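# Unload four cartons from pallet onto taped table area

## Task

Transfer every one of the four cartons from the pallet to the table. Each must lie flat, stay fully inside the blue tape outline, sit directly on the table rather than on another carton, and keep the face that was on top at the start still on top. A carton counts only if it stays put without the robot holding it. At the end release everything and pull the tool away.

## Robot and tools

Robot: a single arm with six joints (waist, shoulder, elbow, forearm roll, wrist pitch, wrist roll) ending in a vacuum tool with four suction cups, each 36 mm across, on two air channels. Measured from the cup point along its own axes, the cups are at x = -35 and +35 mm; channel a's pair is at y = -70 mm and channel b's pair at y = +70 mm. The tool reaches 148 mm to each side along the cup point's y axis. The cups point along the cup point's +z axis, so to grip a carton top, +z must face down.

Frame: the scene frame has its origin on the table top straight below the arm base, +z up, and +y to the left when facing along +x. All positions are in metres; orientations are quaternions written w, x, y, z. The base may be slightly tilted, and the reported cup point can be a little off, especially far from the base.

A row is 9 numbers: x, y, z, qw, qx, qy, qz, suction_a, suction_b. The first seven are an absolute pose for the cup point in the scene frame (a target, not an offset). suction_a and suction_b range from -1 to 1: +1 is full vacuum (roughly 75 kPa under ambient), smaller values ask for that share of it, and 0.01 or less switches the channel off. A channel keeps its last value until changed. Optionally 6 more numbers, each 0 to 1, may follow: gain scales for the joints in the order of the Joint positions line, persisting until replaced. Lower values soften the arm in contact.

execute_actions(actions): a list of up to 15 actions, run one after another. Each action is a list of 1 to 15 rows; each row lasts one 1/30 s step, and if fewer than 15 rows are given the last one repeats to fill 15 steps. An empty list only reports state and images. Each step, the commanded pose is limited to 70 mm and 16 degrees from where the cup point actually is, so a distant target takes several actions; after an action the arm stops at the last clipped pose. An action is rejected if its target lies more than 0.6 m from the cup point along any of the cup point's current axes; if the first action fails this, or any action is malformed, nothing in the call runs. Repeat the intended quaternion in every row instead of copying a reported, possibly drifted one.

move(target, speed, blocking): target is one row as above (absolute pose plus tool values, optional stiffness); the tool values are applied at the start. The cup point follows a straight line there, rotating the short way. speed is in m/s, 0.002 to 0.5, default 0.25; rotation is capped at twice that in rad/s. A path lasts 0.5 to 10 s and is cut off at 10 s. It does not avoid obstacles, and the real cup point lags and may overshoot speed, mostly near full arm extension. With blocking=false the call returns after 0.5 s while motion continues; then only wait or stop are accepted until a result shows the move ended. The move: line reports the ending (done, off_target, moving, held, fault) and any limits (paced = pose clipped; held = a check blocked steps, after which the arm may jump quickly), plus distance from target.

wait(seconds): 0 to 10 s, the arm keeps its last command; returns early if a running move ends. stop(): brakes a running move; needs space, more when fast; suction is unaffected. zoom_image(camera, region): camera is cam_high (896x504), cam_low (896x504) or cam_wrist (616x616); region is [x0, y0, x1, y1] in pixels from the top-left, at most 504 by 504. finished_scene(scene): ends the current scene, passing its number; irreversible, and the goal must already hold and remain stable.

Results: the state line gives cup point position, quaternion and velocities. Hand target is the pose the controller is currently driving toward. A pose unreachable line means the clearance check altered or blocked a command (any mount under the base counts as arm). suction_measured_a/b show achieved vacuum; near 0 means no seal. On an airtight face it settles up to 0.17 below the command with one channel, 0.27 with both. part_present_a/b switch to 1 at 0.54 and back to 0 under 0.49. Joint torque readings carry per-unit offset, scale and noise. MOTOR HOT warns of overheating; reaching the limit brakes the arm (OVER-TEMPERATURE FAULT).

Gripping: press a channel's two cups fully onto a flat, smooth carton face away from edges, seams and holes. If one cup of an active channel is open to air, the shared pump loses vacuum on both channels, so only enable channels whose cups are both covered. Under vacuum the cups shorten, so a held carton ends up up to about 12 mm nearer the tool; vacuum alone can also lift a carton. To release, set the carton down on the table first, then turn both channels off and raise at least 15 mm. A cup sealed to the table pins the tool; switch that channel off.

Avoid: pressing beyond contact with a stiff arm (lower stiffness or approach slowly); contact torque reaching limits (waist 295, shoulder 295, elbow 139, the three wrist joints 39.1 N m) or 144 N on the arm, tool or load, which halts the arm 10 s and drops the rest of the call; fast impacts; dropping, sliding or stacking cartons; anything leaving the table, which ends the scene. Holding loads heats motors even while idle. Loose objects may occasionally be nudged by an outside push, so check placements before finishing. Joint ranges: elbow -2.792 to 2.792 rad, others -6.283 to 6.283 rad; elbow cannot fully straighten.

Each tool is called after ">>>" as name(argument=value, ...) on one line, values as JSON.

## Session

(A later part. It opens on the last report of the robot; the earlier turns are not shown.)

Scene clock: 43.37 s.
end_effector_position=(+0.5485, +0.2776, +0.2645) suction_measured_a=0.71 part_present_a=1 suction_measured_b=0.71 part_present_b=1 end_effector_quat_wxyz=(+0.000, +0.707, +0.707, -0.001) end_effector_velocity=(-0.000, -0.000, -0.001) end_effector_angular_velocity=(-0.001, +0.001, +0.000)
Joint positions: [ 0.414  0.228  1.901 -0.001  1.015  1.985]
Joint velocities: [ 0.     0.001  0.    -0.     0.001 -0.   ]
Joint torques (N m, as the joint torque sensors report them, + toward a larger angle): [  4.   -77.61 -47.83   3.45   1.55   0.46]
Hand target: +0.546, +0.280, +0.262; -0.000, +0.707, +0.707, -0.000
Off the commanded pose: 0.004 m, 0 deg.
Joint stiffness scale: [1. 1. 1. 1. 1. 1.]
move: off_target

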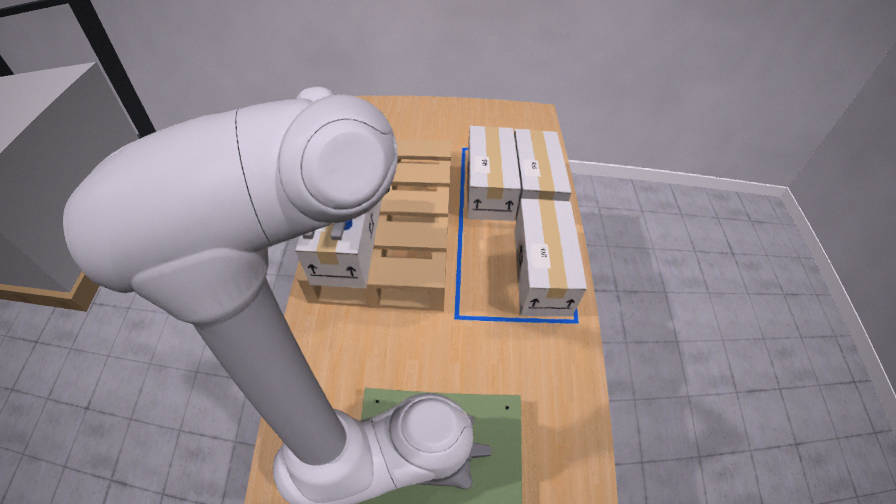

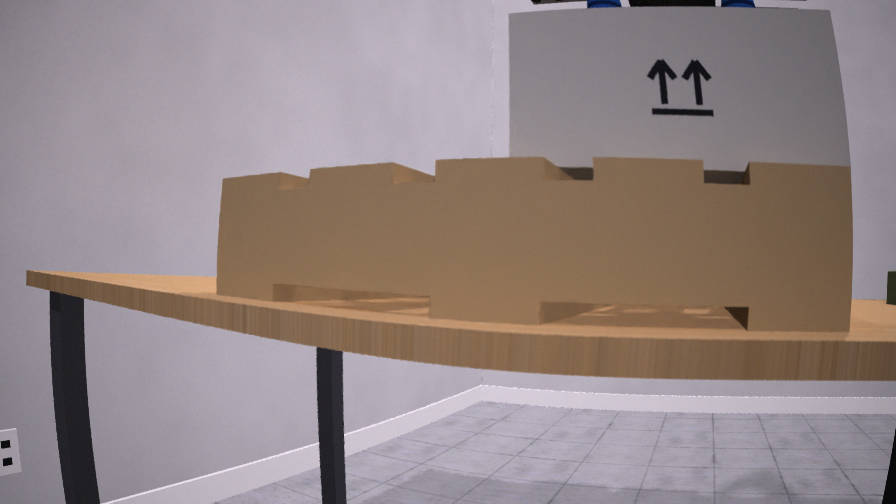

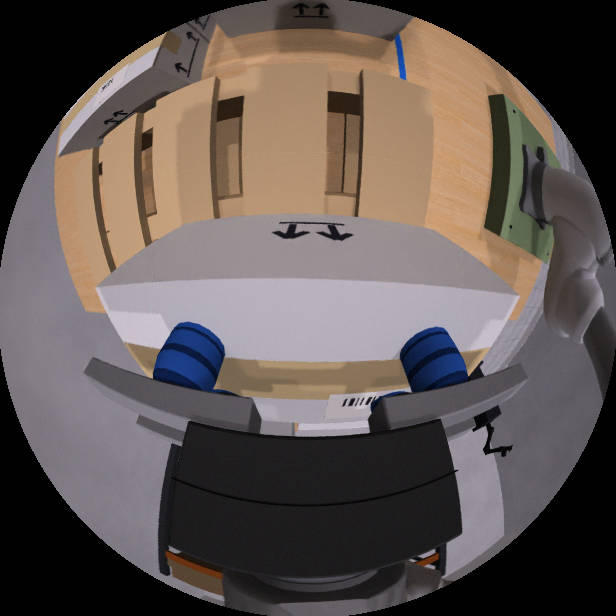

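>>> move(target=[0.55,0.27,0.29,0,0.7071,0.7071,0,1,1], speed=0.08)

>>> move(target=[0.57,-0.12,0.29,0,0.7071,0.7071,0,1,1])

>>> move(target=[0.57,-0.136,0.15,0,0.7071,0.7071,0,1,1], speed=0.15)

>>> move(target=[0.57,-0.136,0.134,0,0.7071,0.7071,0,1,1], speed=0.02)

>>> execute_actions(actions=[[[0.573,-0.134,0.144,0,0.7071,0.7071,0,0,0]]])

>>> move(target=[0.57,-0.09,0.35,0,0.7071,0.7071,0,0,0])

Scene clock: 44.40 s.
end_effector_position=(+0.5474, +0.2718, +0.2855) suction_measured_a=0.96 part_present_a=1 suction_measured_b=0.96 part_present_b=1 end_effector_quat_wxyz=(+0.000, +0.707, +0.708, -0.000) end_effector_velocity=(-0.001, +0.000, +0.000) end_effector_angular_velocity=(-0.001, +0.002, +0.001)
Joint positions: [ 0.406  0.203  1.888 -0.001  1.05   1.975]
Joint velocities: [ 0.001 -0.     0.     0.     0.003 -0.001]
Joint torques (N m, as the joint torque sensors report them, + toward a larger angle): [  1.11 -80.53 -52.38   3.82  -0.19   0.09]
Hand target: +0.550, +0.270, +0.290; +0.000, +0.707, +0.707, +0.000
Off the commanded pose: 0.005 m, 0 deg.
Joint stiffness scale: [1. 1. 1. 1. 1. 1.]
move: off_target

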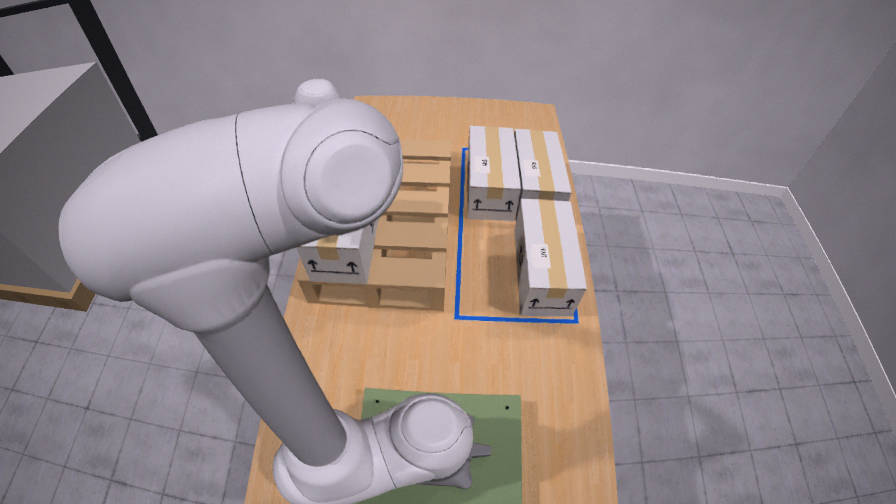

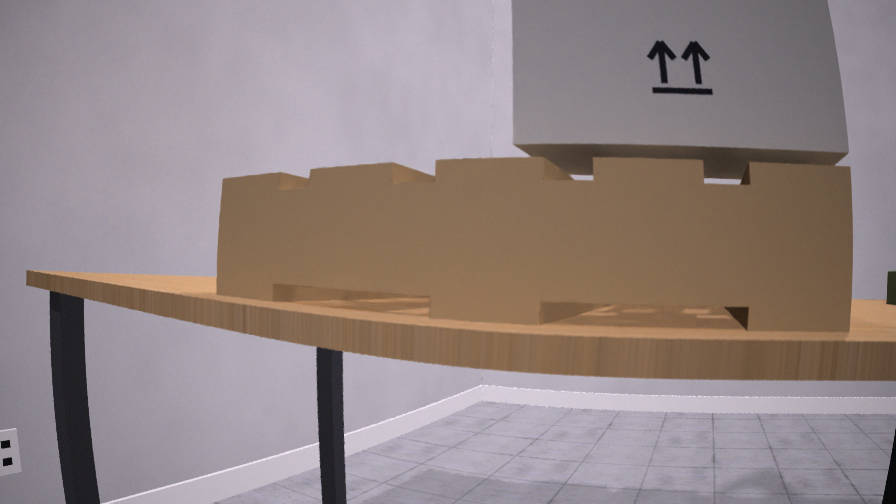

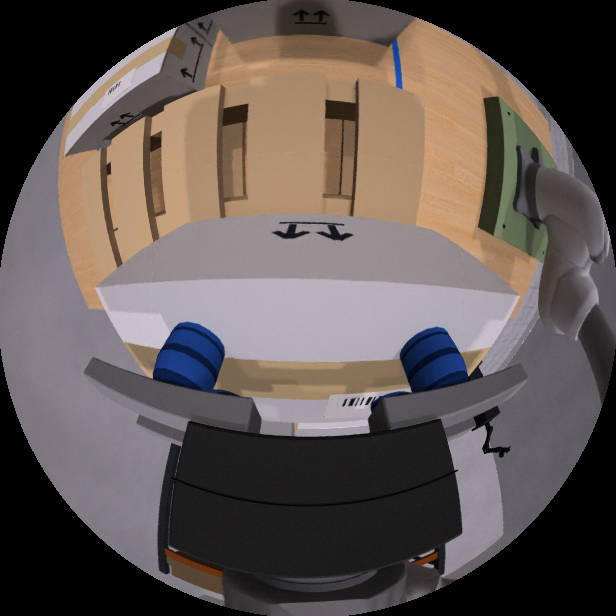

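Scene clock: 46.43 s.
end_effector_position=(+0.5673, -0.1163, +0.2872) suction_measured_a=0.96 part_present_a=1 suction_measured_b=0.96 part_present_b=1 end_effector_quat_wxyz=(-0.002, +0.707, +0.708, -0.002) end_effector_velocity=(-0.001, +0.000, -0.000) end_effector_angular_velocity=(+0.000, +0.002, +0.004)
Joint positions: [-0.26   0.156  1.943 -0.001  1.048  1.309]
Joint velocities: [ 0.    -0.     0.001 -0.     0.001 -0.004]
Joint torques (N m, as the joint torque sensors report them, + toward a larger angle): [  2.09 -74.76 -52.37   3.28  -0.45   0.6 ]
Hand target: +0.570, -0.120, +0.290; -0.000, +0.707, +0.707, -0.000
Off the commanded pose: 0.005 m, 0 deg.
Joint stiffness scale: [1. 1. 1. 1. 1. 1.]
move: off_target

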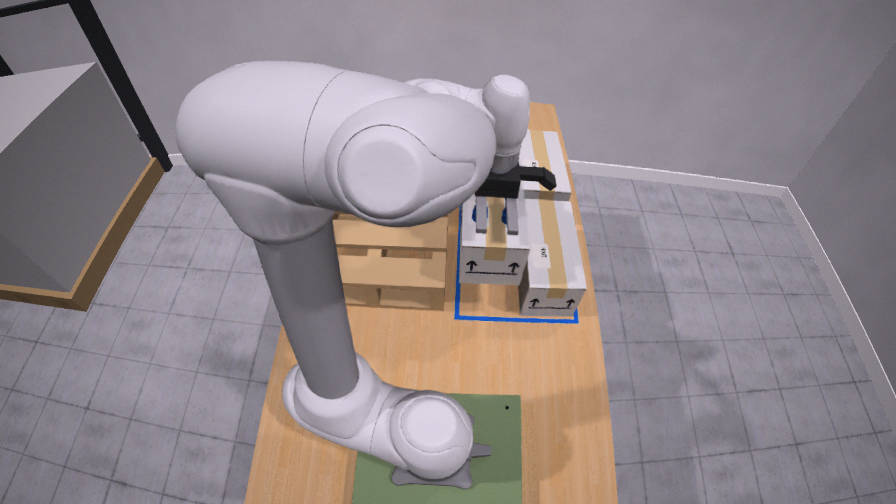

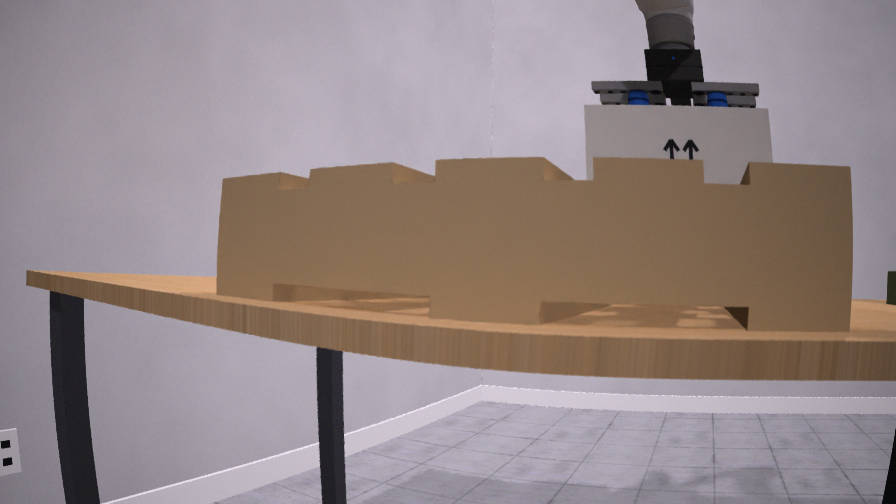

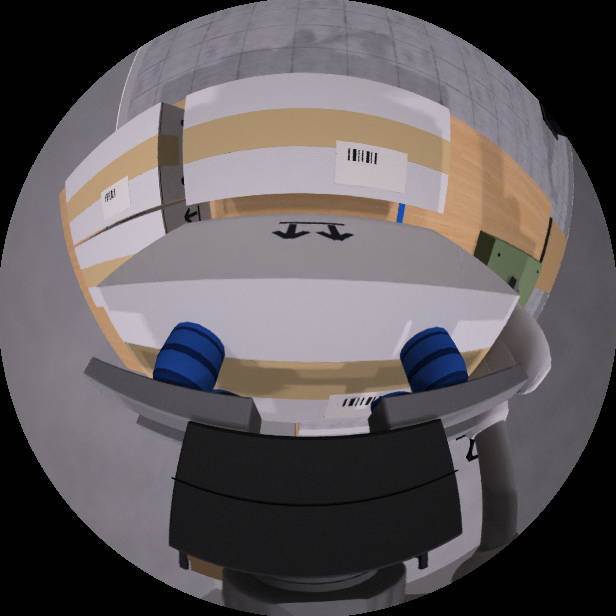

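Scene clock: 47.77 s.
end_effector_position=(+0.5727, -0.1341, +0.1537) suction_measured_a=0.96 part_present_a=1 suction_measured_b=0.96 part_present_b=1 end_effector_quat_wxyz=(-0.000, +0.706, +0.708, -0.001) end_effector_velocity=(+0.001, -0.000, +0.000) end_effector_angular_velocity=(-0.001, -0.002, +0.000)
Joint positions: [-0.287  0.311  2.039 -0.001  0.792  1.281]
Joint velocities: [ 0.    -0.    -0.    -0.    -0.002 -0.   ]
Joint torques (N m, as the joint torque sensors report them, + toward a larger angle): [  0.02 -82.61 -42.09   2.85  -0.14  -0.02]
Hand target: +0.570, -0.136, +0.150; -0.000, +0.707, +0.707, +0.000
Off the commanded pose: 0.005 m, 0 deg.
Joint stiffness scale: [1. 1. 1. 1. 1. 1.]
move: off_target

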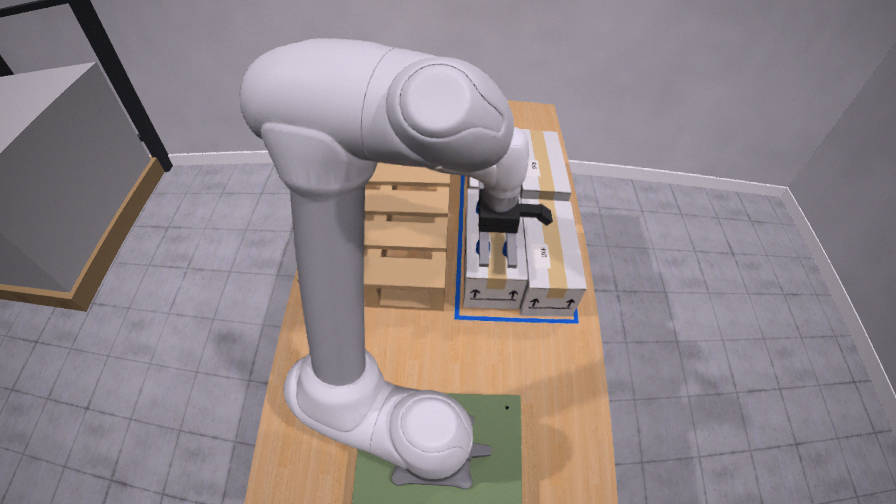

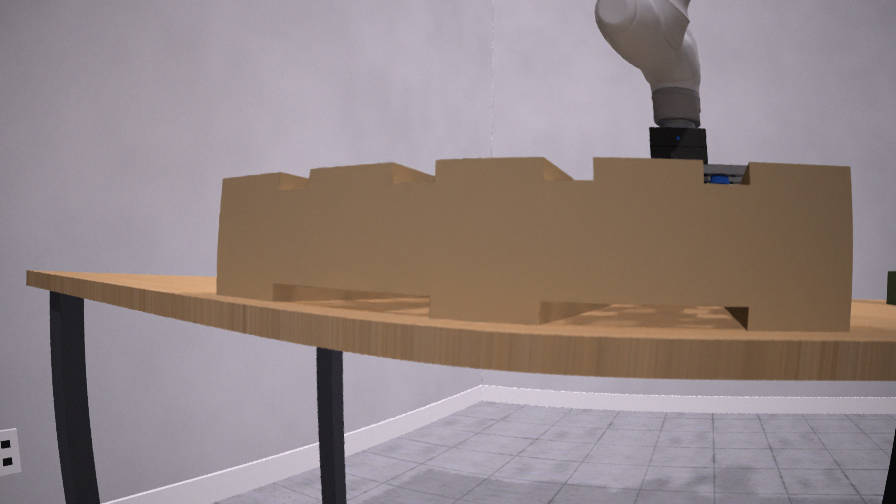

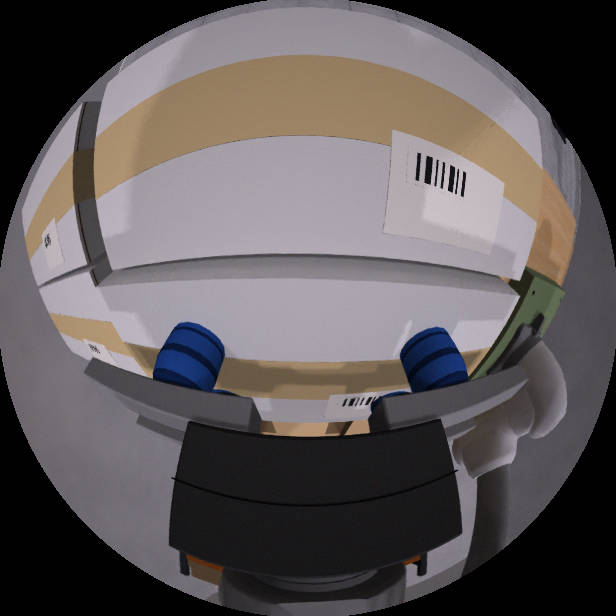

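Scene clock: 49.00 s.
end_effector_position=(+0.5739, -0.1345, +0.1398) suction_measured_a=0.96 part_present_a=1 suction_measured_b=0.96 part_present_b=1 end_effector_quat_wxyz=(+0.001, +0.706, +0.708, +0.000) end_effector_velocity=(-0.000, -0.001, +0.000) end_effector_angular_velocity=(+0.000, +0.000, -0.002)
Joint positions: [-0.287  0.329  2.047 -0.001  0.764  1.281]
Joint velocities: [-0.001 -0.     0.    -0.     0.001  0.   ]
Joint torques (N m, as the joint torque sensors report them, + toward a larger angle): [  0.23 -69.34 -35.96   2.63  -2.35   0.32]
Hand target: +0.570, -0.136, +0.134; -0.000, +0.707, +0.707, -0.000
Off the commanded pose: 0.007 m, 0 deg.
Joint stiffness scale: [1. 1. 1. 1. 1. 1.]
move: off_target

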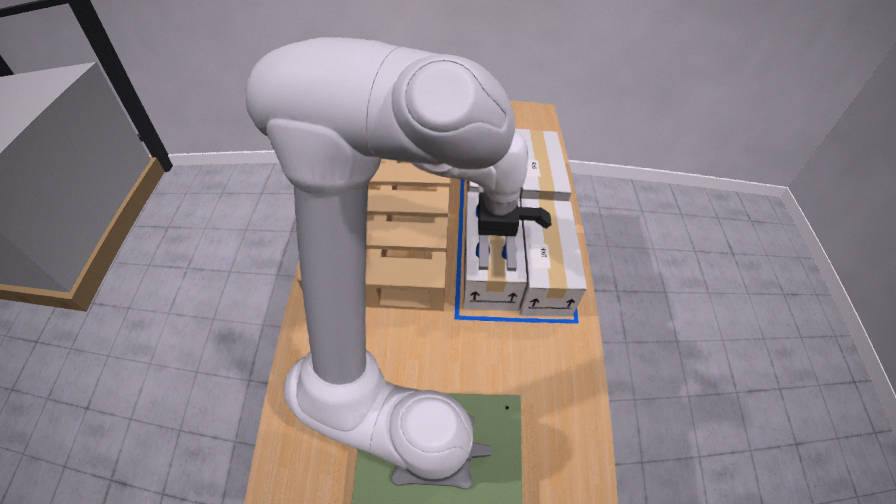

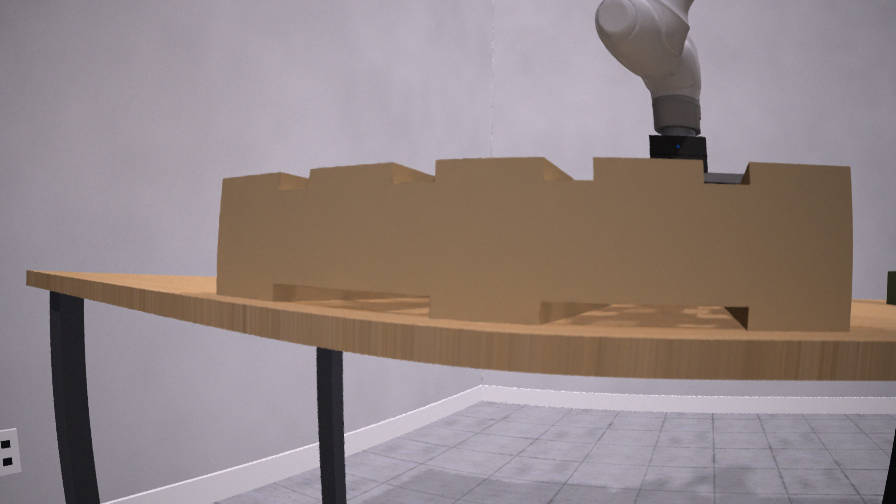

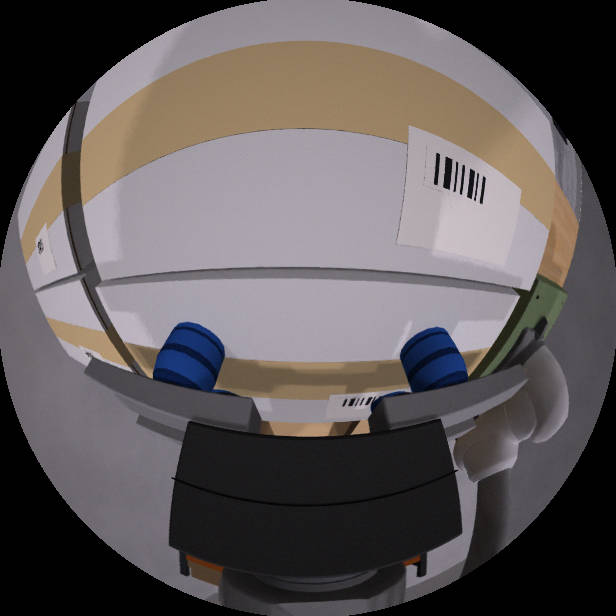

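Scene clock: 49.50 s.
end_effector_position=(+0.5741, -0.1345, +0.1455) suction_measured_a=0.00 part_present_a=0 suction_measured_b=0.00 part_present_b=0 end_effector_quat_wxyz=(+0.004, +0.706, +0.708, +0.002) end_effector_velocity=(+0.000, -0.001, +0.000) end_effector_angular_velocity=(-0.000, -0.001, -0.000)
Joint positions: [-0.287  0.32   2.046 -0.001  0.766  1.281]
Joint velocities: [-0.001 -0.     0.    -0.    -0.001 -0.   ]
Joint torques (N m, as the joint torque sensors report them, + toward a larger angle): [  1.41 -48.07 -22.35   3.48  -0.92   0.05]
Hand target: +0.573, -0.134, +0.144; +0.000, +0.707, +0.707, +0.000
Off the commanded pose: 0.002 m, 1 deg.
Joint stiffness scale: [1. 1. 1. 1. 1. 1.]

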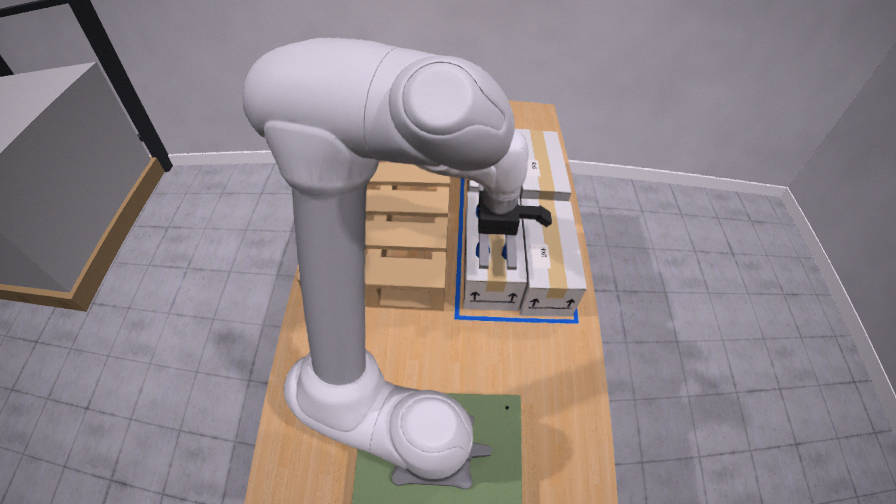

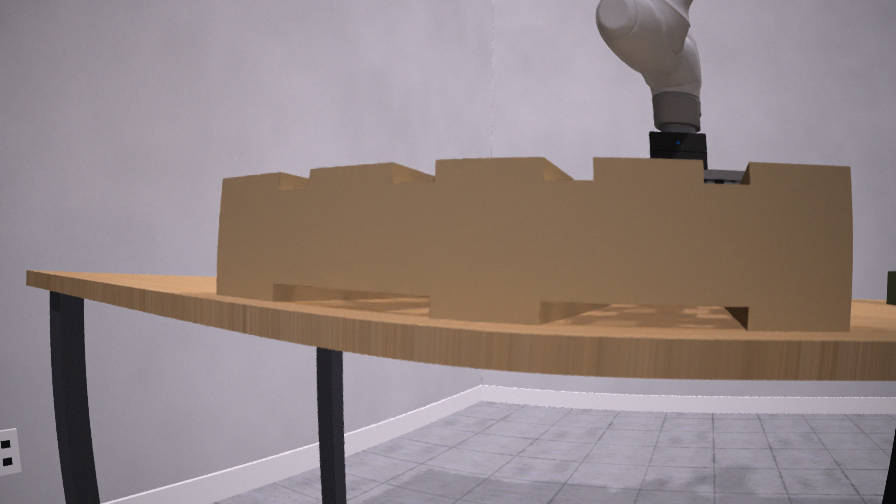

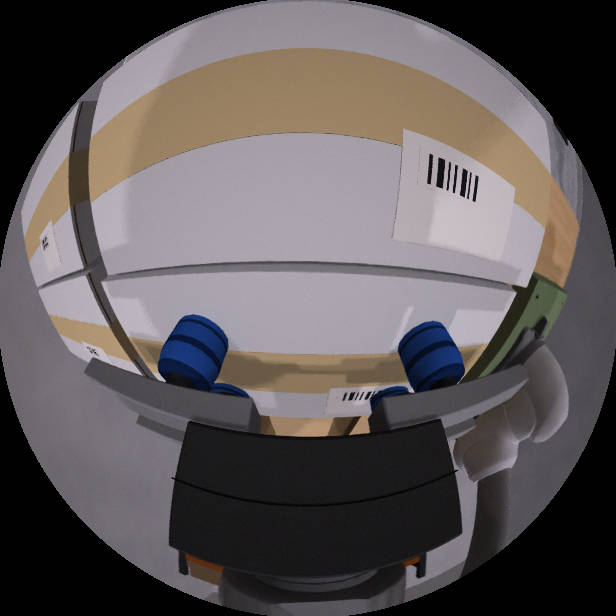

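Scene clock: 50.80 s.
end_effector_position=(+0.5686, -0.0928, +0.3455) suction_measured_a=0.00 part_present_a=0 suction_measured_b=0.00 part_present_b=0 end_effector_quat_wxyz=(+0.001, +0.708, +0.707, -0.000) end_effector_velocity=(-0.001, -0.000, -0.000) end_effector_angular_velocity=(+0.001, +0.003, -0.001)
Joint positions: [-0.22   0.104  1.886 -0.001  1.151  1.351]
Joint velocities: [-0.001  0.     0.    -0.     0.003  0.001]
Joint torques (N m, as the joint torque sensors report them, + toward a larger angle): [  2.39 -60.18 -43.01   3.8    0.58   0.26]
Hand target: +0.570, -0.090, +0.350; +0.000, +0.707, +0.707, -0.000
Off the commanded pose: 0.005 m, 0 deg.
Joint stiffness scale: [1. 1. 1. 1. 1. 1.]
move: off_target

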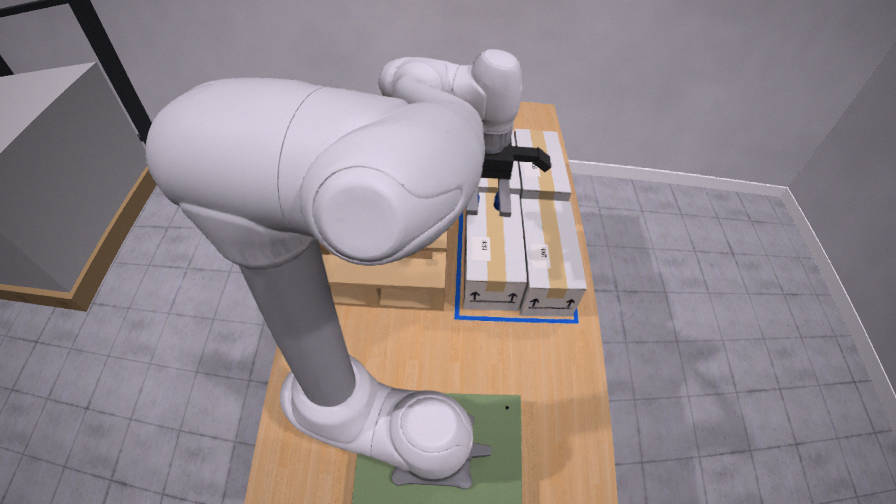

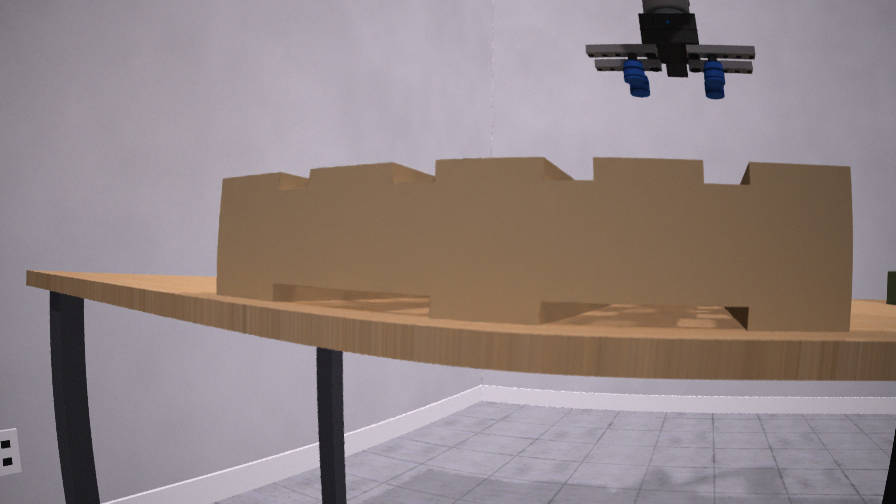

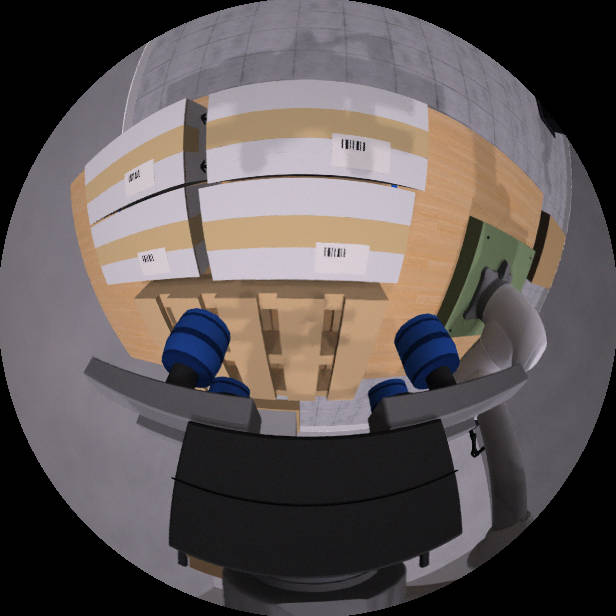

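>>> finished_scene(scene=1)

The scene is finished: the task was done.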